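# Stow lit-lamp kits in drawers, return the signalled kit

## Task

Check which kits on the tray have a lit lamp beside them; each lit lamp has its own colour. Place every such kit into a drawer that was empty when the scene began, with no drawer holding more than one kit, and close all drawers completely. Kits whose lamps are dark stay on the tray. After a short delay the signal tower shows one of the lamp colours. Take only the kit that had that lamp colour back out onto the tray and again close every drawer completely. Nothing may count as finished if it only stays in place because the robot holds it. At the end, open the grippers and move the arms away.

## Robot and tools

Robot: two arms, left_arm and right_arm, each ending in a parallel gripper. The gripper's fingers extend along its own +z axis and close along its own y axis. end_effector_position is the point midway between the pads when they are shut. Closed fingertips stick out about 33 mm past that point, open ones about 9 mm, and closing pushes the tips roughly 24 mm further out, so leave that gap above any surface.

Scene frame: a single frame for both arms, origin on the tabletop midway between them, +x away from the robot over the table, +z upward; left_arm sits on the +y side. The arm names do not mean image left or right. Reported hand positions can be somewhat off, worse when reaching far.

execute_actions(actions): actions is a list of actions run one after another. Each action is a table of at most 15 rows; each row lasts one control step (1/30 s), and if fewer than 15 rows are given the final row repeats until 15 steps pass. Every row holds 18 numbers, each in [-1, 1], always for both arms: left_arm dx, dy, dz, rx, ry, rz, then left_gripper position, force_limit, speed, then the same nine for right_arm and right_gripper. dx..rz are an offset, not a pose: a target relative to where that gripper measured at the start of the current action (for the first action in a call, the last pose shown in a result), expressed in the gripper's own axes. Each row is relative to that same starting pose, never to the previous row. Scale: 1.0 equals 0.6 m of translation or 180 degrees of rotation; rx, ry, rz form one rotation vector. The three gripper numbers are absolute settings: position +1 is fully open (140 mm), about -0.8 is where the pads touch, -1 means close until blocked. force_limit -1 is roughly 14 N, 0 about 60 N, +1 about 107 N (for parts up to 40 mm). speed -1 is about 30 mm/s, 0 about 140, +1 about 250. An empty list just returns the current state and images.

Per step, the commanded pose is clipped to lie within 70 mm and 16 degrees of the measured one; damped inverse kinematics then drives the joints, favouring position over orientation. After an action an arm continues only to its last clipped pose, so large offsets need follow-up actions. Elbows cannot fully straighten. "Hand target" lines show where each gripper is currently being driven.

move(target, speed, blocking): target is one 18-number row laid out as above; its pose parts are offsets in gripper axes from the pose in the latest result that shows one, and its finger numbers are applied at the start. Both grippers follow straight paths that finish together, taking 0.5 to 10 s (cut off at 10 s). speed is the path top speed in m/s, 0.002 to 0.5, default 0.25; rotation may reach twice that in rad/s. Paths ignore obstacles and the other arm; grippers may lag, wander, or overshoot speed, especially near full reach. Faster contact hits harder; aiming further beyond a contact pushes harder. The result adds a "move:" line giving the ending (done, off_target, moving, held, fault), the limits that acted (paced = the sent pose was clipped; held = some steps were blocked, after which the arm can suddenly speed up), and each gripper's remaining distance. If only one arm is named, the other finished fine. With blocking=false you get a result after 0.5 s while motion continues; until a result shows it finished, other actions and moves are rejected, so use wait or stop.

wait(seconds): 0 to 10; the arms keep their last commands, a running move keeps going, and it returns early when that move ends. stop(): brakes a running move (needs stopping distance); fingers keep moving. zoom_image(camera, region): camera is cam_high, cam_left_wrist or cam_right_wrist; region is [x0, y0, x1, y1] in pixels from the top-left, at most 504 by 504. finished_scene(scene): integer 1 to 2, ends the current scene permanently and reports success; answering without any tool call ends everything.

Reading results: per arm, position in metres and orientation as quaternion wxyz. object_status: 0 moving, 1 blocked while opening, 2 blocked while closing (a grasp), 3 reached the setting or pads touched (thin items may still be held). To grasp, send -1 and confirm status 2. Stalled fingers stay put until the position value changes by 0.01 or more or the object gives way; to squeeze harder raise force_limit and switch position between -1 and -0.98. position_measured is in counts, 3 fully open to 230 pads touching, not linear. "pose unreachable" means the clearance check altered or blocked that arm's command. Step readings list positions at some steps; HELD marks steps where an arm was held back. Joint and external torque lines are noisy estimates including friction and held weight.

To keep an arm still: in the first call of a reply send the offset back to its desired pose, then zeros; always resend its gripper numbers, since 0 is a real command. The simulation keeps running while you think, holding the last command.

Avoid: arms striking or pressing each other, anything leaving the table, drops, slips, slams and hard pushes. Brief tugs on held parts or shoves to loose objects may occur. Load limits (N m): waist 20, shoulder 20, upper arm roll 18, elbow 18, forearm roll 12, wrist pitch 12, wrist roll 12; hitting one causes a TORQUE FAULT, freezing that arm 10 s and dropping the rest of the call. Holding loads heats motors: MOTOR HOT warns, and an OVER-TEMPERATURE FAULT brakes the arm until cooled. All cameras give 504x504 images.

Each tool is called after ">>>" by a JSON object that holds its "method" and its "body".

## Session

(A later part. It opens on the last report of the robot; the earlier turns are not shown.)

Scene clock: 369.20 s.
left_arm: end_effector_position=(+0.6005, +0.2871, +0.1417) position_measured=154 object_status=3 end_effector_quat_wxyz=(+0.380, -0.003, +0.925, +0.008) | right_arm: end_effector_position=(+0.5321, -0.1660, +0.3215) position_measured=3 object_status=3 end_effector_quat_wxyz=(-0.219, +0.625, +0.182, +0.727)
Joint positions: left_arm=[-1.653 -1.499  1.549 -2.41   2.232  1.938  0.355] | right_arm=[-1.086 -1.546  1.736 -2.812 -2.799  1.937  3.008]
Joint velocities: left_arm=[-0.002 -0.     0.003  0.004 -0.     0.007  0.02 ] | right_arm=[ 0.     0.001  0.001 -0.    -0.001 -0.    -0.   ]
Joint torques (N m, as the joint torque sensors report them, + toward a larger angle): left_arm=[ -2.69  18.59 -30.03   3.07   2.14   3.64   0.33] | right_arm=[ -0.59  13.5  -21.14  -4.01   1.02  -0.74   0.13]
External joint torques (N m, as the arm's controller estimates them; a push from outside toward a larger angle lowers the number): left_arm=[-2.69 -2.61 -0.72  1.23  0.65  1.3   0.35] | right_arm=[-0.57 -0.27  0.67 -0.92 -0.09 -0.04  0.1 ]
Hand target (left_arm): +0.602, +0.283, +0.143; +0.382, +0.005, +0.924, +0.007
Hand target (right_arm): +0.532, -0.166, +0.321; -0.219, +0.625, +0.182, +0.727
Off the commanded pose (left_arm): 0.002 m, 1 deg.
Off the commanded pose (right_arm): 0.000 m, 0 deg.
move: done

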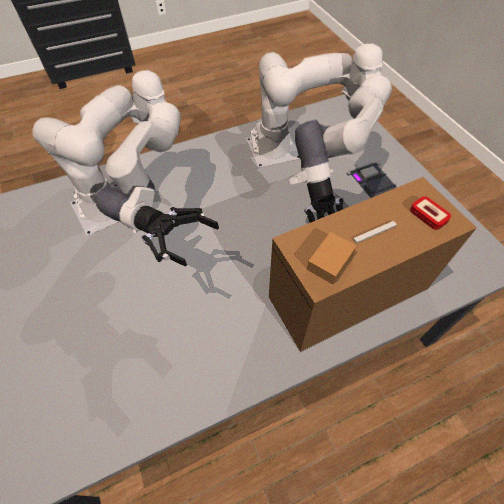

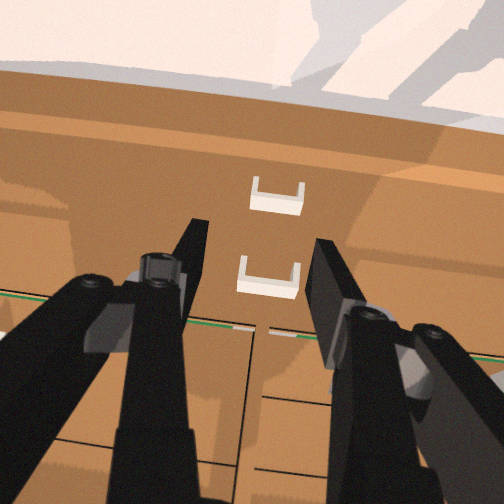

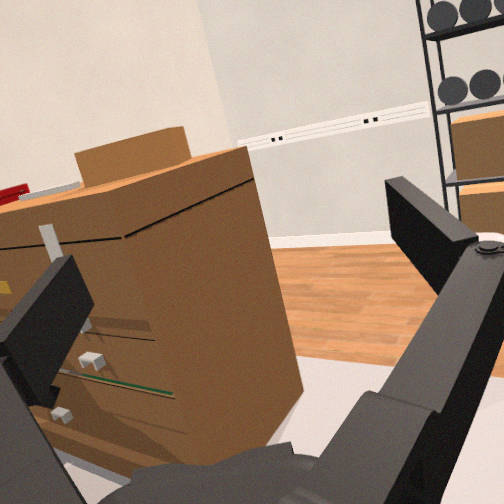

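>>> {"method": "move", "body": {"target": [-0.011,0.008,0.011,0,0,0,-0.2,0,0,0,0,0,0,0,0,1,0,0], "speed": 0.02}}

>>> {"method": "move", "body": {"target": [0.045,0.01,-0.045,0,0,0,-0.2,0,0,0,0,0,0,0,0,1,0,0], "speed": 0.1}}

>>> {"method": "move", "body": {"target": [0.053,0,0.055,0,0,0,-0.2,0,0,0,0,0,0,0,0,1,0,0], "speed": 0.1}}

Scene clock: 371.83 s.
left_arm: end_effector_position=(+0.6072, +0.2880, +0.1418) position_measured=154 object_status=3 end_effector_quat_wxyz=(+0.380, -0.002, +0.925, +0.006) | right_arm: end_effector_position=(+0.5321, -0.1660, +0.3215) position_measured=3 object_status=3 end_effector_quat_wxyz=(-0.219, +0.625, +0.182, +0.727)
Joint positions: left_arm=[-1.662 -1.501  1.552 -2.388  2.231  1.951  0.365] | right_arm=[-1.086 -1.546  1.736 -2.812 -2.799  1.937  3.008]
Joint velocities: left_arm=[-0.     0.001  0.002  0.006 -0.004  0.008  0.004] | right_arm=[ 0.     0.     0.001 -0.     0.     0.001 -0.   ]
Joint torques (N m, as the joint torque sensors report them, + toward a larger angle): left_arm=[  0.24  19.97 -29.83   4.38   1.12   2.35   0.25] | right_arm=[ -0.22  13.49 -21.    -3.98   1.04  -0.76   0.13]
External joint torques (N m, as the arm's controller estimates them; a push from outside toward a larger angle lowers the number): left_arm=[ 0.19 -1.68 -0.29  2.62 -0.34  0.01  0.27] | right_arm=[-0.17 -0.29  0.8  -0.87 -0.08 -0.07  0.1 ]
Hand target (left_arm): +0.610, +0.292, +0.141; +0.380, -0.003, +0.925, +0.008
Hand target (right_arm): +0.532, -0.166, +0.321; -0.219, +0.625, +0.182, +0.727
Off the commanded pose (left_arm): 0.005 m, 0 deg.
Off the commanded pose (right_arm): 0.000 m, 0 deg.
move: off_target (left_arm)

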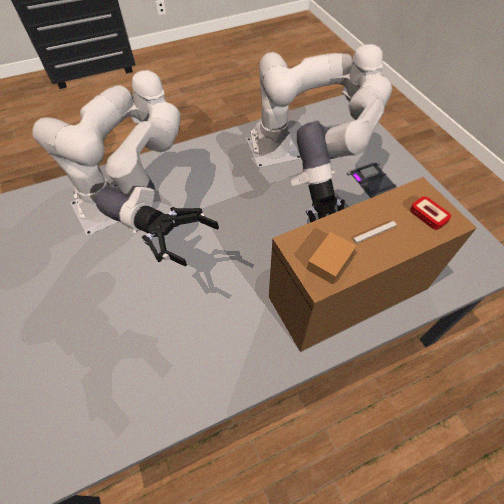

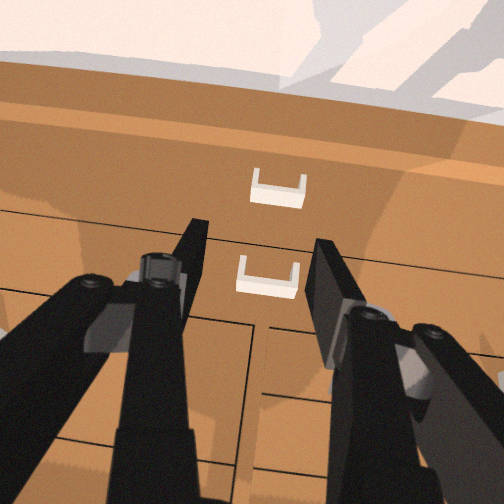

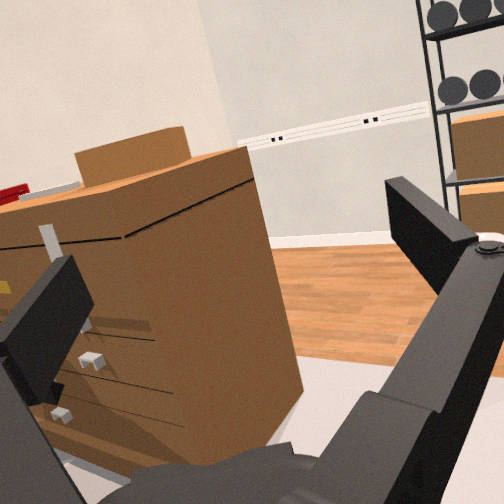

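Scene clock: 372.63 s.
left_arm: end_effector_position=(+0.5699, +0.2935, +0.1416) position_measured=154 object_status=3 end_effector_quat_wxyz=(+0.380, +0.001, +0.925, +0.006) | right_arm: end_effector_position=(+0.5321, -0.1660, +0.3215) position_measured=3 object_status=3 end_effector_quat_wxyz=(-0.219, +0.625, +0.182, +0.727)
Joint positions: left_arm=[-1.564 -1.497  1.542 -2.509  2.231  1.941  0.35 ] | right_arm=[-1.086 -1.546  1.736 -2.812 -2.799  1.937  3.008]
Joint velocities: left_arm=[ 0.004  0.    -0.001 -0.004 -0.    -0.005 -0.008] | right_arm=[-0.001  0.001 -0.001 -0.    -0.001  0.001 -0.001]
Joint torques (N m, as the joint torque sensors report them, + toward a larger angle): left_arm=[  2.12  16.82 -30.2    0.07   1.27   1.93  -0.14] | right_arm=[ -0.55  13.37 -20.96  -3.84   0.99  -0.77   0.13]
External joint torques (N m, as the arm's controller estimates them; a push from outside toward a larger angle lowers the number): left_arm=[ 2.16 -2.26 -2.29 -1.93 -0.21 -0.39 -0.12] | right_arm=[-0.51 -0.4   0.89 -0.73 -0.13 -0.07  0.1 ]
Hand target (left_arm): +0.569, +0.295, +0.142; +0.380, -0.002, +0.925, +0.006
Hand target (right_arm): +0.532, -0.166, +0.321; -0.219, +0.625, +0.182, +0.727
Off the commanded pose (left_arm): 0.001 m, 0 deg.
Off the commanded pose (right_arm): 0.000 m, 0 deg.
move: done

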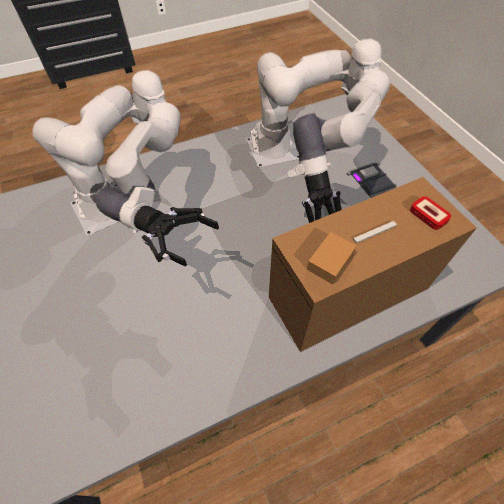

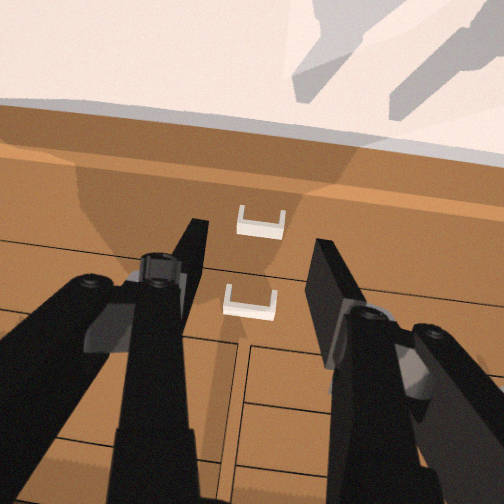

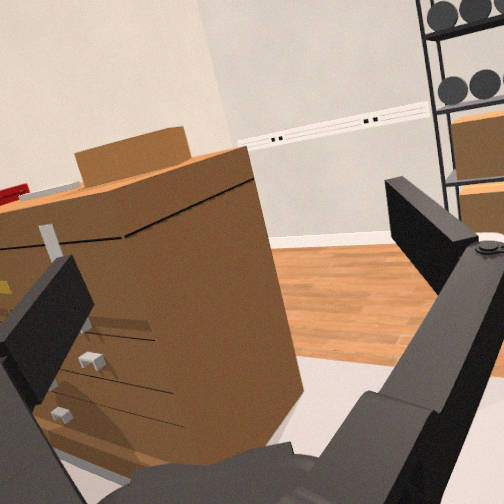

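Scene clock: 373.53 s.
left_arm: end_effector_position=(+0.5687, +0.2950, +0.0950) position_measured=154 object_status=3 end_effector_quat_wxyz=(+0.378, +0.004, +0.926, +0.008) | right_arm: end_effector_position=(+0.5321, -0.1660, +0.3215) position_measured=3 object_status=3 end_effector_quat_wxyz=(-0.219, +0.625, +0.182, +0.727)
Joint positions: left_arm=[-1.571 -1.53   1.654 -2.503  2.348  1.967  0.328] | right_arm=[-1.086 -1.546  1.736 -2.812 -2.799  1.937  3.008]
Joint velocities: left_arm=[-0.001 -0.012  0.001 -0.     0.014  0.    -0.006] | right_arm=[-0.     0.     0.    -0.     0.001  0.     0.   ]
Joint torques (N m, as the joint torque sensors report them, + toward a larger angle): left_arm=[ -0.49  15.37 -27.37   0.14   2.38   2.52  -0.11] | right_arm=[ -0.26  13.49 -20.68  -4.23   1.01  -0.75   0.12]
External joint torques (N m, as the arm's controller estimates them; a push from outside toward a larger angle lowers the number): left_arm=[-0.39 -4.01  0.55  0.65  0.96  0.23 -0.09] | right_arm=[-0.25 -0.28  1.19 -1.18 -0.11 -0.05  0.09]
Hand target (left_arm): +0.570, +0.294, +0.095; +0.380, +0.002, +0.925, +0.006
Hand target (right_arm): +0.532, -0.166, +0.321; -0.219, +0.625, +0.182, +0.727
Off the commanded pose (left_arm): 0.002 m, 0 deg.
Off the commanded pose (right_arm): 0.000 m, 0 deg.
move: done

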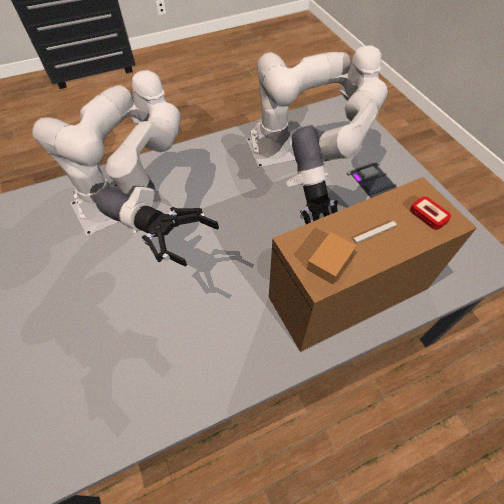

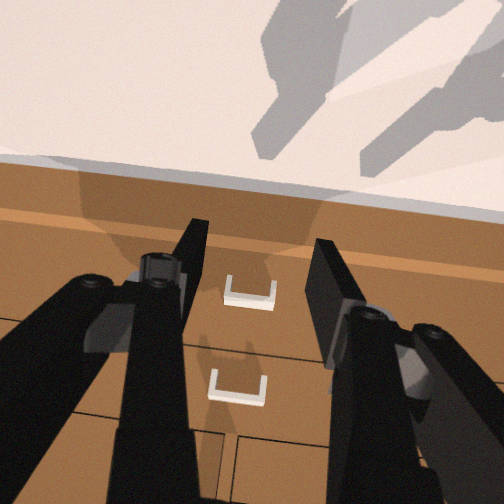

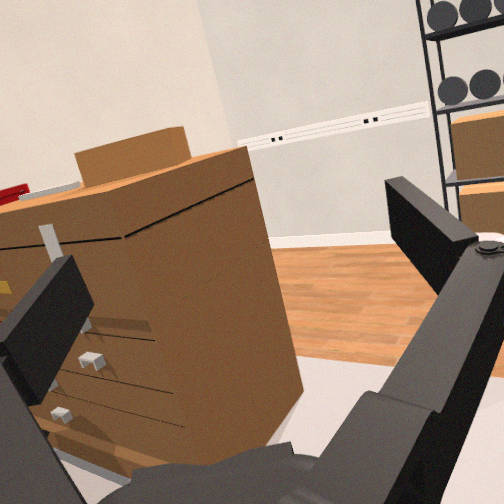

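>>> {"method": "move", "body": {"target": [-0.035,-0.009,0.045,0,0,0,-0.2,0,0,0,0,0,0,0,0,1,0,0], "speed": 0.05}}

>>> {"method": "move", "body": {"target": [0,0,0,0,0,0,-1,0.6,0,0,0,0,0,0,0,1,0,0]}}

Scene clock: 376.87 s.
left_arm: end_effector_position=(+0.6019, +0.2902, +0.0912) position_measured=154 object_status=3 end_effector_quat_wxyz=(+0.379, +0.000, +0.925, +0.009) | right_arm: end_effector_position=(+0.5321, -0.1660, +0.3215) position_measured=3 object_status=3 end_effector_quat_wxyz=(-0.219, +0.625, +0.182, +0.727)
Joint positions: left_arm=[-1.658 -1.541  1.661 -2.394  2.35   1.978  0.337] | right_arm=[-1.086 -1.546  1.736 -2.812 -2.799  1.937  3.008]
Joint velocities: left_arm=[-0.003 -0.001  0.002  0.003  0.001  0.008  0.006] | right_arm=[ 0.    -0.001  0.    -0.001 -0.     0.     0.001]
Joint torques (N m, as the joint torque sensors report them, + toward a larger angle): left_arm=[ -1.04  19.26 -29.97   0.2    1.22   2.81   0.24] | right_arm=[ -0.57  13.54 -21.02  -3.85   1.01  -0.78   0.13]
External joint torques (N m, as the arm's controller estimates them; a push from outside toward a larger angle lowers the number): left_arm=[-1.02 -2.31 -0.58  0.83 -0.17  0.5   0.26] | right_arm=[-0.52 -0.24  0.86 -0.71 -0.11 -0.09  0.1 ]
Hand target (left_arm): +0.602, +0.289, +0.090; +0.378, +0.003, +0.926, +0.008
Hand target (right_arm): +0.532, -0.166, +0.321; -0.219, +0.625, +0.182, +0.727
Off the commanded pose (left_arm): 0.001 m, 0 deg.
Off the commanded pose (right_arm): 0.000 m, 0 deg.
move: done

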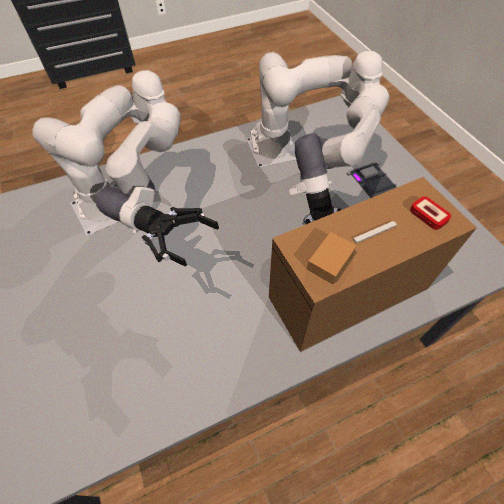

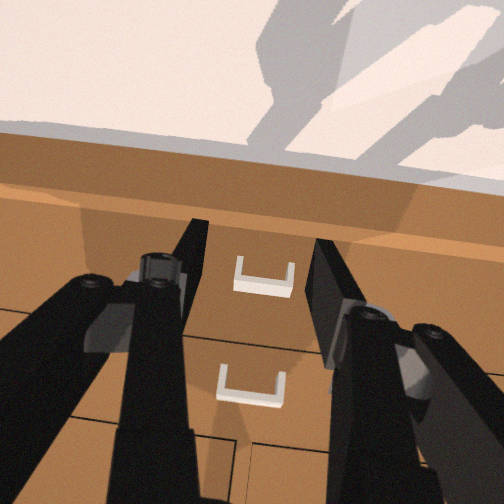

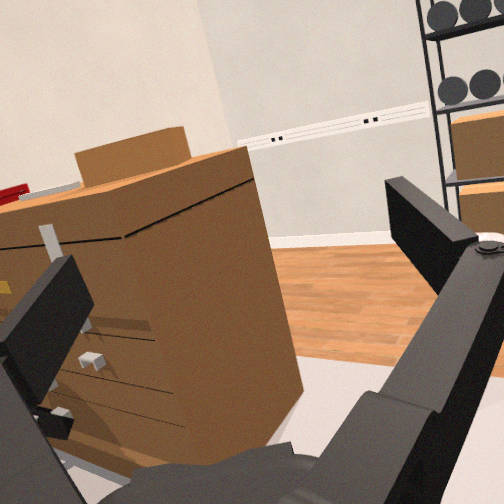

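Scene clock: 377.40 s.
left_arm: end_effector_position=(+0.6027, +0.2945, +0.0911) position_measured=197 object_status=2 end_effector_quat_wxyz=(+0.378, -0.002, +0.926, +0.012) | right_arm: end_effector_position=(+0.5321, -0.1660, +0.3215) position_measured=3 object_status=3 end_effector_quat_wxyz=(-0.219, +0.625, +0.182, +0.727)
Joint positions: left_arm=[-1.655 -1.54   1.661 -2.393  2.35   1.974  0.337] | right_arm=[-1.086 -1.546  1.736 -2.812 -2.799  1.937  3.008]
Joint velocities: left_arm=[ 0.     0.001 -0.     0.    -0.    -0.    -0.001] | right_arm=[ 0.001 -0.    -0.001  0.    -0.001  0.001  0.002]
Joint torques (N m, as the joint torque sensors report them, + toward a larger angle): left_arm=[ -1.28  18.47 -30.33  -1.6    1.46   2.91   0.  ] | right_arm=[ -0.42  13.39 -20.89  -3.69   1.03  -0.76   0.15]
External joint torques (N m, as the arm's controller estimates them; a push from outside toward a larger angle lowers the number): left_arm=[-1.34 -3.21 -0.82 -1.15  0.04  0.62  0.02] | right_arm=[-0.42 -0.38  0.98 -0.63 -0.09 -0.05  0.12]
Hand target (left_arm): +0.602, +0.290, +0.091; +0.379, +0.000, +0.925, +0.009
Hand target (right_arm): +0.532, -0.166, +0.321; -0.219, +0.625, +0.182, +0.727
Off the commanded pose (left_arm): 0.004 m, 0 deg.
Off the commanded pose (right_arm): 0.000 m, 0 deg.
move: off_target (left_arm)

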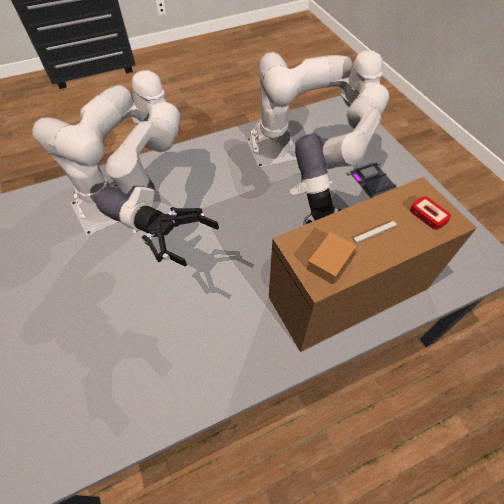

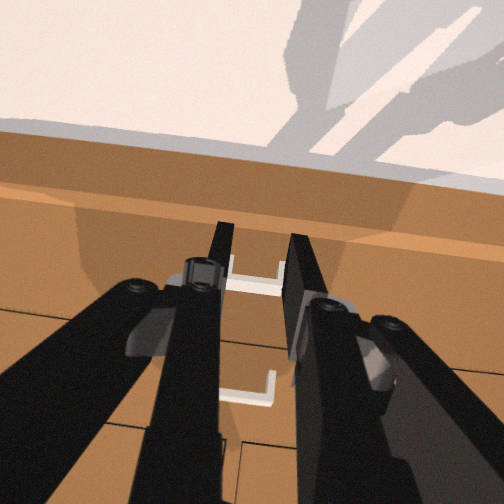

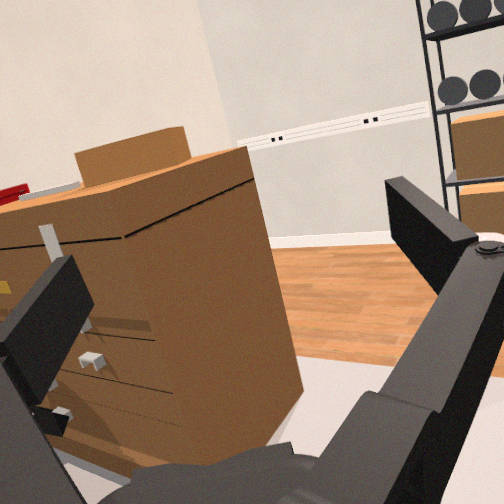

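>>> {"method": "move", "body": {"target": [0.165,0,-0.165,0,0,0,-1,0.6,0,0,0,0,0,0,0,1,0,0], "speed": 0.08}}

>>> {"method": "move", "body": {"target": [0,0,0,0,0,0,-0.2,0,0,0,0,0,0,0,0,1,0,0]}}

>>> {"method": "move", "body": {"target": [-0.06,0,-0.12,0,0,0,-0.2,0,0,0,0,0,0,0,0,1,0,0], "speed": 0.12}}

>>> {"method": "move", "body": {"target": [-0.17,0,0,0,0.25,0,-0.2,0,0,0,0,0,0,0,0,1,0,0]}}

Scene clock: 382.03 s.
left_arm: end_effector_position=(+0.4591, +0.2893, +0.0882) position_measured=197 object_status=2 end_effector_quat_wxyz=(+0.371, +0.004, +0.928, +0.007) | right_arm: end_effector_position=(+0.5321, -0.1660, +0.3215) position_measured=3 object_status=3 end_effector_quat_wxyz=(-0.219, +0.625, +0.182, +0.727)
Joint positions: left_arm=[-1.344 -1.488  1.662 -2.826  2.376  1.919  0.241] | right_arm=[-1.086 -1.546  1.736 -2.812 -2.799  1.937  3.008]
Joint velocities: left_arm=[ 0.002  0.004  0.001 -0.004  0.002  0.    -0.012] | right_arm=[-0.    -0.     0.001 -0.001 -0.     0.001 -0.   ]
Joint torques (N m, as the joint torque sensors report them, + toward a larger angle): left_arm=[  4.67  13.22 -27.28  -0.84   3.83   1.16  -0.08] | right_arm=[ -0.43  13.28 -20.95  -3.95   1.    -0.74   0.12]
External joint torques (N m, as the arm's controller estimates them; a push from outside toward a larger angle lowers the number): left_arm=[ 4.71 -0.6  -5.17 -0.2   2.3  -1.   -0.06] | right_arm=[-0.41 -0.42  0.89 -0.84 -0.11 -0.05  0.09]
Hand target (left_arm): +0.463, +0.296, +0.093; +0.378, -0.002, +0.926, +0.013
Hand target (right_arm): +0.532, -0.166, +0.321; -0.219, +0.625, +0.182, +0.727
Off the commanded pose (left_arm): 0.006 m, 1 deg.
Off the commanded pose (right_arm): 0.000 m, 0 deg.
move: off_target (left_arm)

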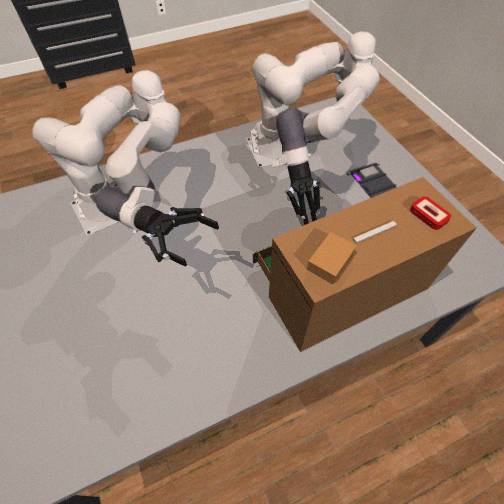

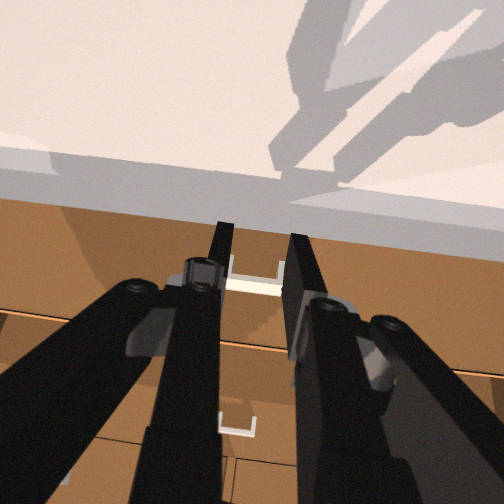

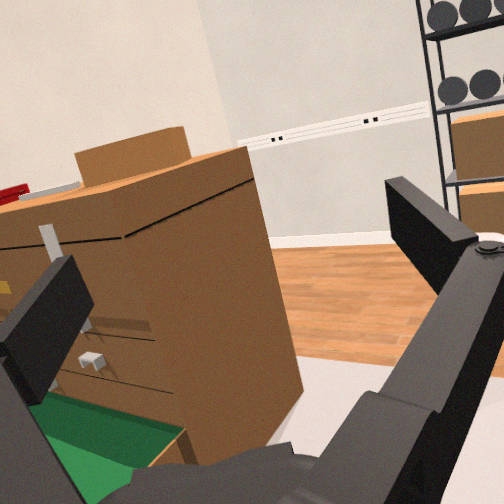

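Scene clock: 382.53 s.
left_arm: end_effector_position=(+0.4589, +0.2891, +0.0879) position_measured=154 object_status=3 end_effector_quat_wxyz=(+0.371, +0.004, +0.929, +0.006) | right_arm: end_effector_position=(+0.5321, -0.1660, +0.3215) position_measured=3 object_status=3 end_effector_quat_wxyz=(-0.219, +0.625, +0.182, +0.727)
Joint positions: left_arm=[-1.345 -1.488  1.663 -2.826  2.376  1.919  0.241] | right_arm=[-1.086 -1.546  1.736 -2.812 -2.799  1.937  3.008]
Joint velocities: left_arm=[-0.001  0.001  0.     0.001 -0.001 -0.    -0.001] | right_arm=[ 0.001 -0.    -0.     0.     0.001 -0.001 -0.   ]
Joint torques (N m, as the joint torque sensors report them, + toward a larger angle): left_arm=[  1.07  11.93 -23.47  -1.06   1.4    2.15   0.05] | right_arm=[ -0.29  13.57 -20.67  -4.02   1.01  -0.73   0.14]
External joint torques (N m, as the arm's controller estimates them; a push from outside toward a larger angle lowers the number): left_arm=[ 1.03 -1.91 -1.42 -0.4  -0.12  0.    0.06] | right_arm=[-0.32 -0.18  1.16 -1.   -0.11 -0.02  0.11]
Hand target (left_arm): +0.459, +0.289, +0.088; +0.371, +0.004, +0.928, +0.007
Hand target (right_arm): +0.532, -0.166, +0.321; -0.219, +0.625, +0.182, +0.727
Off the commanded pose (left_arm): 0.000 m, 0 deg.
Off the commanded pose (right_arm): 0.000 m, 0 deg.
move: done

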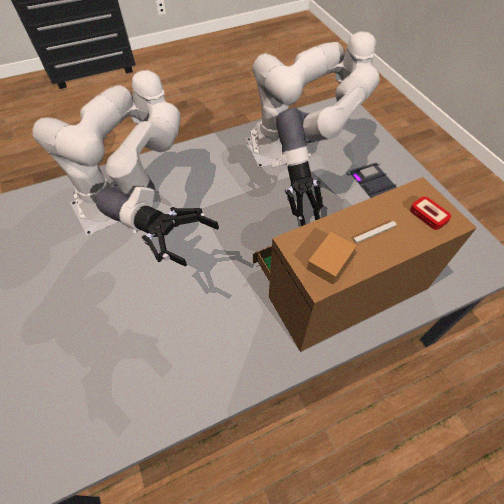

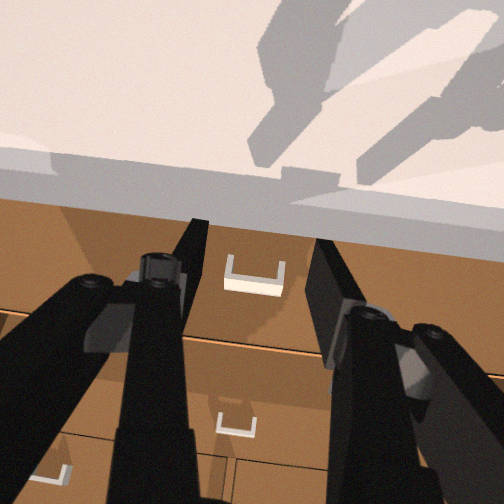

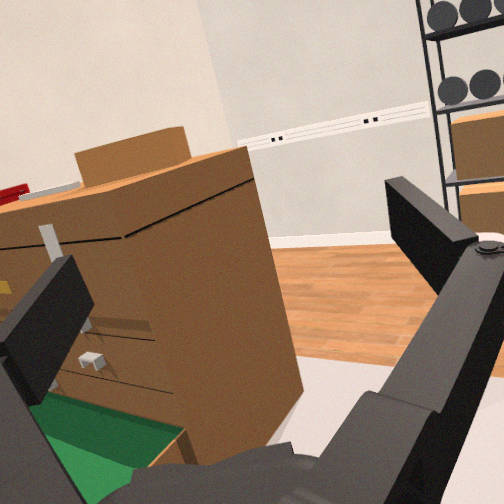

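Scene clock: 383.70 s.
left_arm: end_effector_position=(+0.4378, +0.2878, +0.1675) position_measured=154 object_status=3 end_effector_quat_wxyz=(+0.373, +0.000, +0.928, +0.002) | right_arm: end_effector_position=(+0.5321, -0.1660, +0.3215) position_measured=3 object_status=3 end_effector_quat_wxyz=(-0.219, +0.625, +0.182, +0.727)
Joint positions: left_arm=[-1.266 -1.499  1.374 -2.896  2.089  1.864  0.292] | right_arm=[-1.086 -1.546  1.736 -2.812 -2.799  1.937  3.008]
Joint velocities: left_arm=[ 0.002  0.008 -0.005  0.001 -0.017  0.     0.017] | right_arm=[ 0.    -0.     0.001 -0.     0.     0.    -0.   ]
Joint torques (N m, as the joint torque sensors report them, + toward a larger angle): left_arm=[  2.16  11.59 -22.14   4.87   0.46   1.89   0.11] | right_arm=[ -0.46  13.51 -20.65  -3.91   1.03  -0.74   0.13]
External joint torques (N m, as the arm's controller estimates them; a push from outside toward a larger angle lowers the number): left_arm=[ 2.12 -0.86 -1.7  -0.33 -1.19 -0.38  0.13] | right_arm=[-0.5  -0.25  1.14 -0.88 -0.08 -0.03  0.1 ]
Hand target (left_arm): +0.436, +0.289, +0.166; +0.371, +0.003, +0.929, +0.005
Hand target (right_arm): +0.532, -0.166, +0.321; -0.219, +0.625, +0.182, +0.727
Off the commanded pose (left_arm): 0.004 m, 1 deg.
Off the commanded pose (right_arm): 0.000 m, 0 deg.
move: off_target (left_arm)

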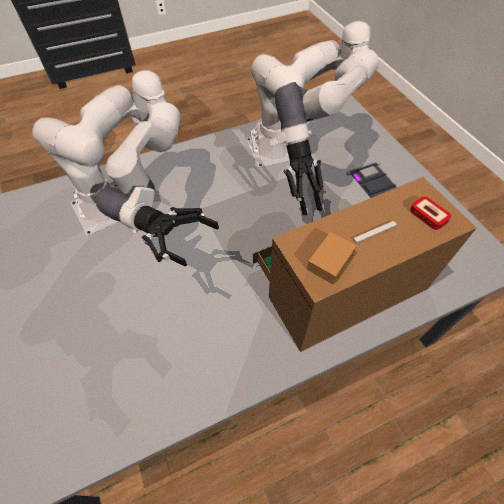

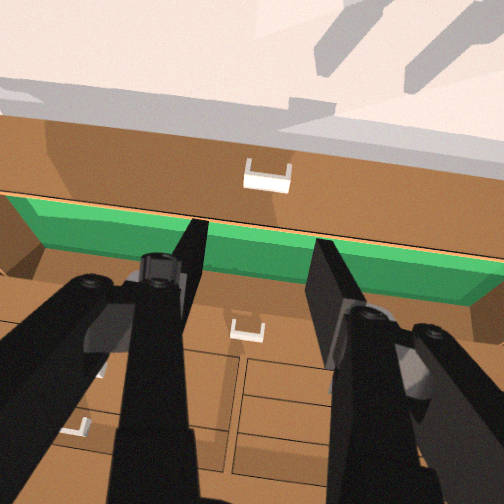

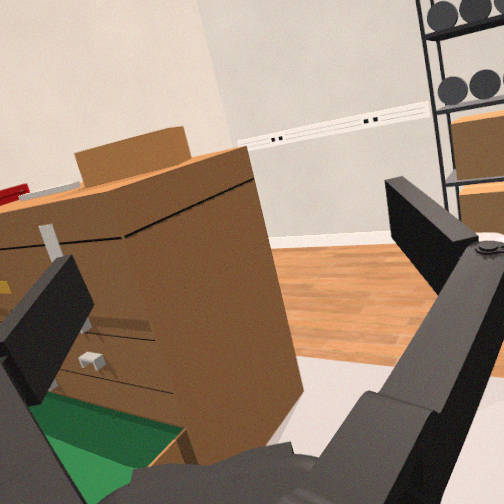

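Scene clock: 386.07 s.
left_arm: end_effector_position=(+0.5109, +0.2824, +0.2393) position_measured=154 object_status=3 end_effector_quat_wxyz=(-0.008, -0.004, +1.000, +0.003) | right_arm: end_effector_position=(+0.5321, -0.1660, +0.3215) position_measured=3 object_status=3 end_effector_quat_wxyz=(-0.219, +0.625, +0.182, +0.727)
Joint positions: left_arm=[-1.959 -1.236  1.282 -1.823  1.16   1.378  0.702] | right_arm=[-1.086 -1.546  1.736 -2.812 -2.799  1.937  3.008]
Joint velocities: left_arm=[-0.002  0.001  0.001  0.002 -0.001 -0.011  0.024] | right_arm=[-0.     0.    -0.001  0.    -0.001  0.     0.   ]
Joint torques (N m, as the joint torque sensors report them, + toward a larger angle): left_arm=[ -1.38  27.51 -30.69   9.17  -0.24   1.93   0.18] | right_arm=[ -0.6   13.46 -20.96  -4.04   1.01  -0.75   0.14]
External joint torques (N m, as the arm's controller estimates them; a push from outside toward a larger angle lowers the number): left_arm=[-1.42 -2.6  -1.43  1.23 -1.   -0.49  0.18] | right_arm=[-0.57 -0.34  0.93 -0.98 -0.11 -0.05  0.11]
Hand target (left_arm): +0.509, +0.282, +0.239; -0.011, +0.002, +1.000, +0.002
Hand target (right_arm): +0.532, -0.166, +0.321; -0.219, +0.625, +0.182, +0.727
Off the commanded pose (left_arm): 0.005 m, 0 deg.
Off the commanded pose (right_arm): 0.000 m, 0 deg.
move: off_target (left_arm)

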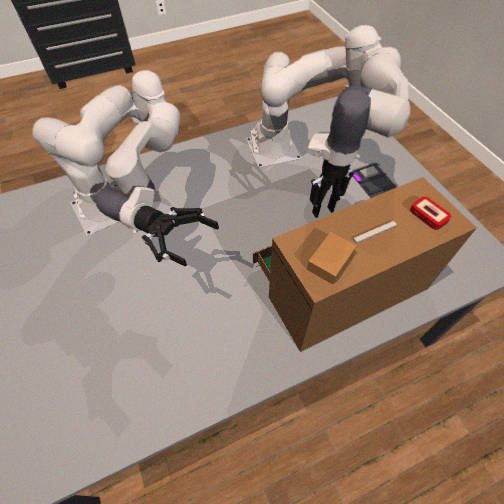

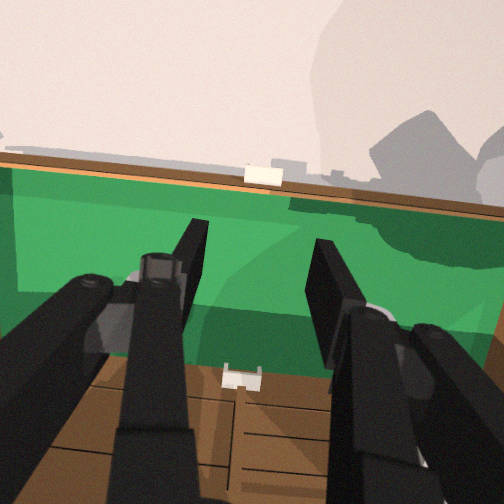

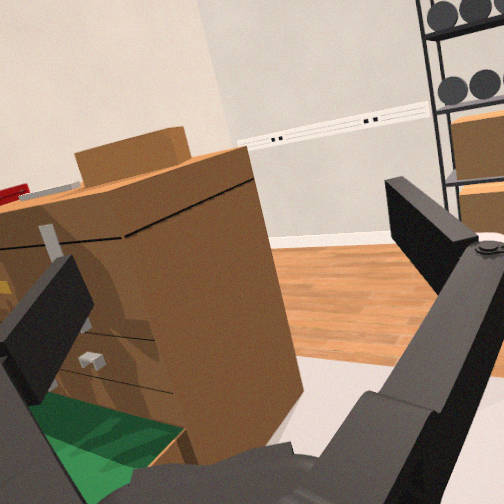

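>>> {"method": "move", "body": {"target": [0.41,0.67,0.03,0,0,-0.5,-0.2,0,0,0,0,0,0,0,0,1,0,0], "speed": 0.3}}

>>> {"method": "move", "body": {"target": [0,0,0.22,0,0,0,-0.2,0,0,0,0,0,0,0,0,1,0,0], "speed": 0.2}}

Scene clock: 392.67 s.
left_arm: end_effector_position=(+0.2620, +0.6897, +0.2240) position_measured=154 object_status=3 end_effector_quat_wxyz=(+0.009, +0.703, -0.710, -0.021) | right_arm: end_effector_position=(+0.5321, -0.1660, +0.3215) position_measured=3 object_status=3 end_effector_quat_wxyz=(-0.219, +0.625, +0.182, +0.727)
Joint positions: left_arm=[-0.7   -1.243  1.148 -2.251  1.066  1.428 -0.029] | right_arm=[-1.086 -1.546  1.736 -2.812 -2.799  1.937  3.008]
Joint velocities: left_arm=[ 0.001  0.001  0.001 -0.001 -0.001  0.005 -0.027] | right_arm=[ 0.    -0.001 -0.     0.001 -0.001  0.    -0.   ]
Joint torques (N m, as the joint torque sensors report them, + toward a larger angle): left_arm=[  1.65  18.76 -26.27  10.82   1.13   2.83  -0.14] | right_arm=[ -0.43  13.36 -20.65  -3.81   1.02  -0.77   0.15]
External joint torques (N m, as the arm's controller estimates them; a push from outside toward a larger angle lowers the number): left_arm=[ 1.66 -0.88 -0.03 -0.16  0.3   0.43 -0.14] | right_arm=[-0.47 -0.39  1.2  -0.8  -0.1  -0.06  0.13]
Hand target (left_arm): +0.262, +0.691, +0.224; +0.008, +0.709, -0.705, -0.021
Hand target (right_arm): +0.532, -0.166, +0.321; -0.219, +0.625, +0.182, +0.727
Off the commanded pose (left_arm): 0.008 m, 2 deg.
Off the commanded pose (right_arm): 0.000 m, 0 deg.
move: off_target (left_arm)

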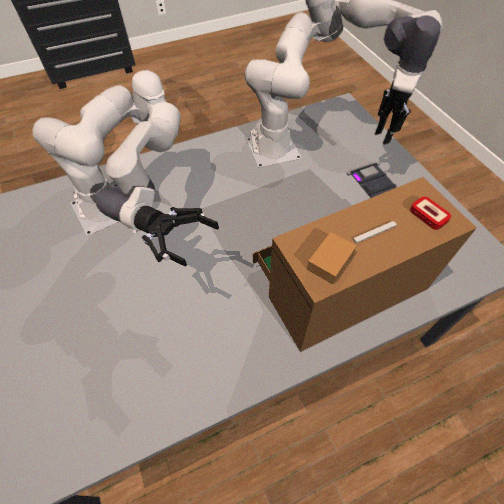

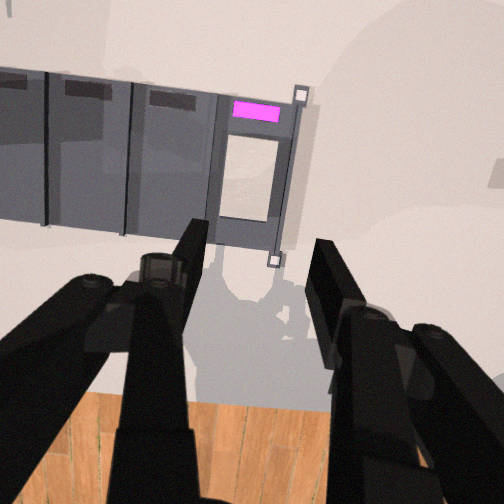

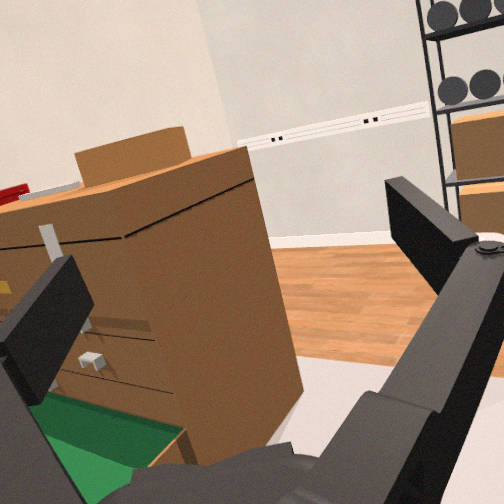

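Scene clock: 393.93 s.
left_arm: end_effector_position=(+0.2550, +0.6919, +0.0916) position_measured=154 object_status=3 end_effector_quat_wxyz=(+0.011, +0.702, -0.712, -0.023) | right_arm: end_effector_position=(+0.5321, -0.1660, +0.3215) position_measured=3 object_status=3 end_effector_quat_wxyz=(-0.219, +0.625, +0.182, +0.727)
Joint positions: left_arm=[-0.673 -1.337  1.415 -2.403  1.313  1.591 -0.064] | right_arm=[-1.086 -1.546  1.736 -2.812 -2.799  1.937  3.008]
Joint velocities: left_arm=[ 0.    -0.001  0.001 -0.003  0.005  0.012 -0.012] | right_arm=[ 0.     0.001  0.001  0.001 -0.001  0.    -0.   ]
Joint torques (N m, as the joint torque sensors report them, + toward a larger angle): left_arm=[ -0.62  17.02 -27.38   5.36   1.67   2.73  -0.12] | right_arm=[ -0.75  13.41 -20.77  -3.99   1.    -0.72   0.13]
External joint torques (N m, as the arm's controller estimates them; a push from outside toward a larger angle lowers the number): left_arm=[-0.51 -2.95 -0.04 -1.25  0.86  0.36 -0.12] | right_arm=[-0.75 -0.36  1.03 -0.93 -0.11 -0.02  0.11]
Hand target (left_arm): +0.256, +0.692, +0.091; +0.009, +0.703, -0.710, -0.023
Hand target (right_arm): +0.532, -0.166, +0.321; -0.219, +0.625, +0.182, +0.727
Off the commanded pose (left_arm): 0.002 m, 0 deg.
Off the commanded pose (right_arm): 0.000 m, 0 deg.
move: done

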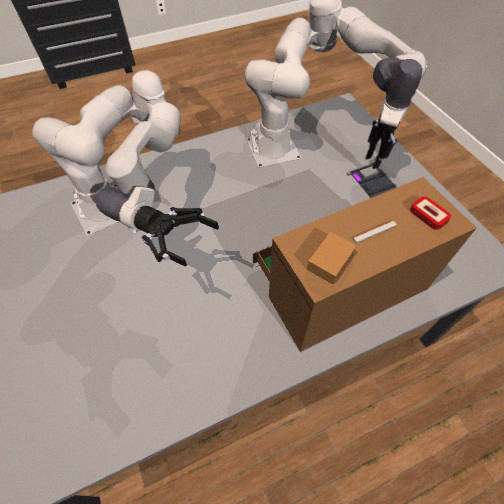

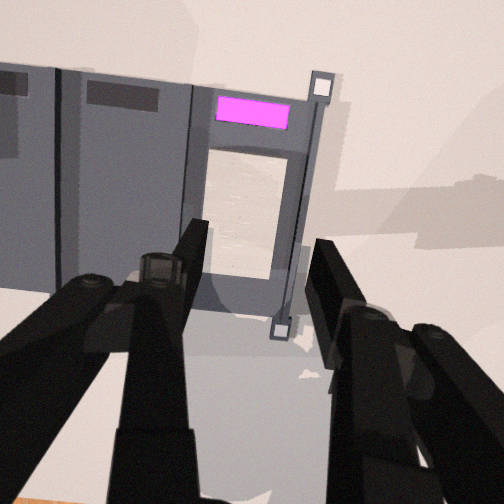

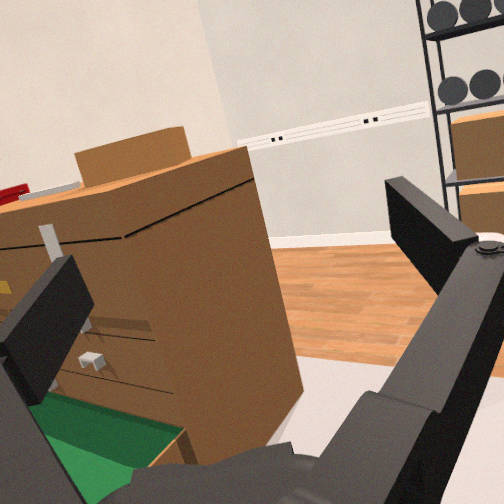

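>>> {"method": "move", "body": {"target": [0.013,-0.018,0.026,0.015,0.005,-0.004,-0.2,0,0,0,0,0,0,0,0,1,0,0], "speed": 0.05}}

Scene clock: 396.37 s.
left_arm: end_effector_position=(+0.2640, +0.6837, +0.0757) position_measured=154 object_status=3 end_effector_quat_wxyz=(+0.003, +0.704, -0.710, -0.002) | right_arm: end_effector_position=(+0.5321, -0.1660, +0.3215) position_measured=3 object_status=3 end_effector_quat_wxyz=(-0.219, +0.625, +0.182, +0.727)
Joint positions: left_arm=[-0.665 -1.372  1.452 -2.427  1.35   1.637 -0.081] | right_arm=[-1.086 -1.546  1.736 -2.812 -2.799  1.937  3.008]
Joint velocities: left_arm=[ 0.    -0.    -0.    -0.001  0.005  0.011 -0.009] | right_arm=[-0.001  0.    -0.    -0.     0.    -0.     0.   ]
Joint torques (N m, as the joint torque sensors report them, + toward a larger angle): left_arm=[  2.75  16.39 -27.21   4.27   1.77   2.83  -0.1 ] | right_arm=[ -0.56  13.2  -20.84  -3.85   1.01  -0.73   0.12]
External joint torques (N m, as the arm's controller estimates them; a push from outside toward a larger angle lowers the number): left_arm=[ 2.82 -3.56  0.26 -1.3   0.98  0.35 -0.1 ] | right_arm=[-0.5  -0.57  1.   -0.73 -0.11 -0.04  0.1 ]
Hand target (left_arm): +0.265, +0.684, +0.075; +0.000, +0.707, -0.707, -0.001
Hand target (right_arm): +0.532, -0.166, +0.321; -0.219, +0.625, +0.182, +0.727
Off the commanded pose (left_arm): 0.001 m, 0 deg.
Off the commanded pose (right_arm): 0.000 m, 0 deg.
move: done

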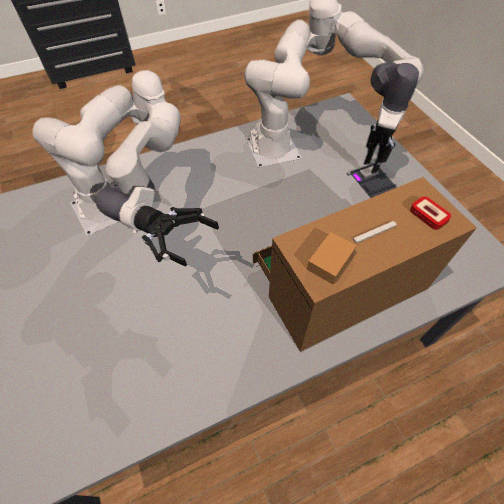

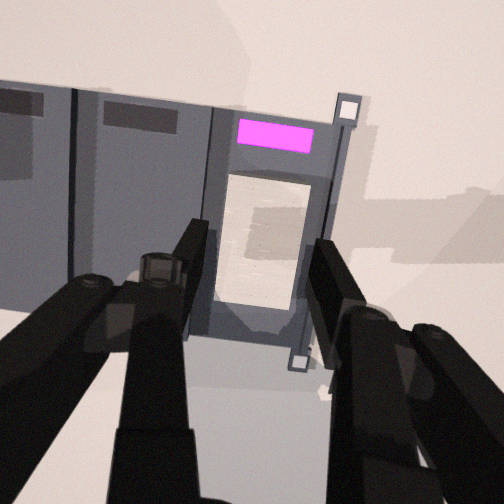

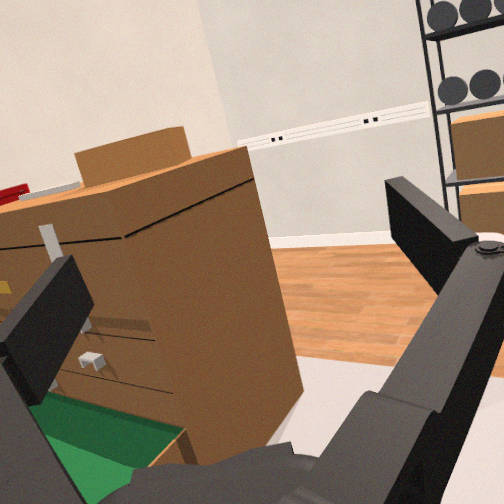

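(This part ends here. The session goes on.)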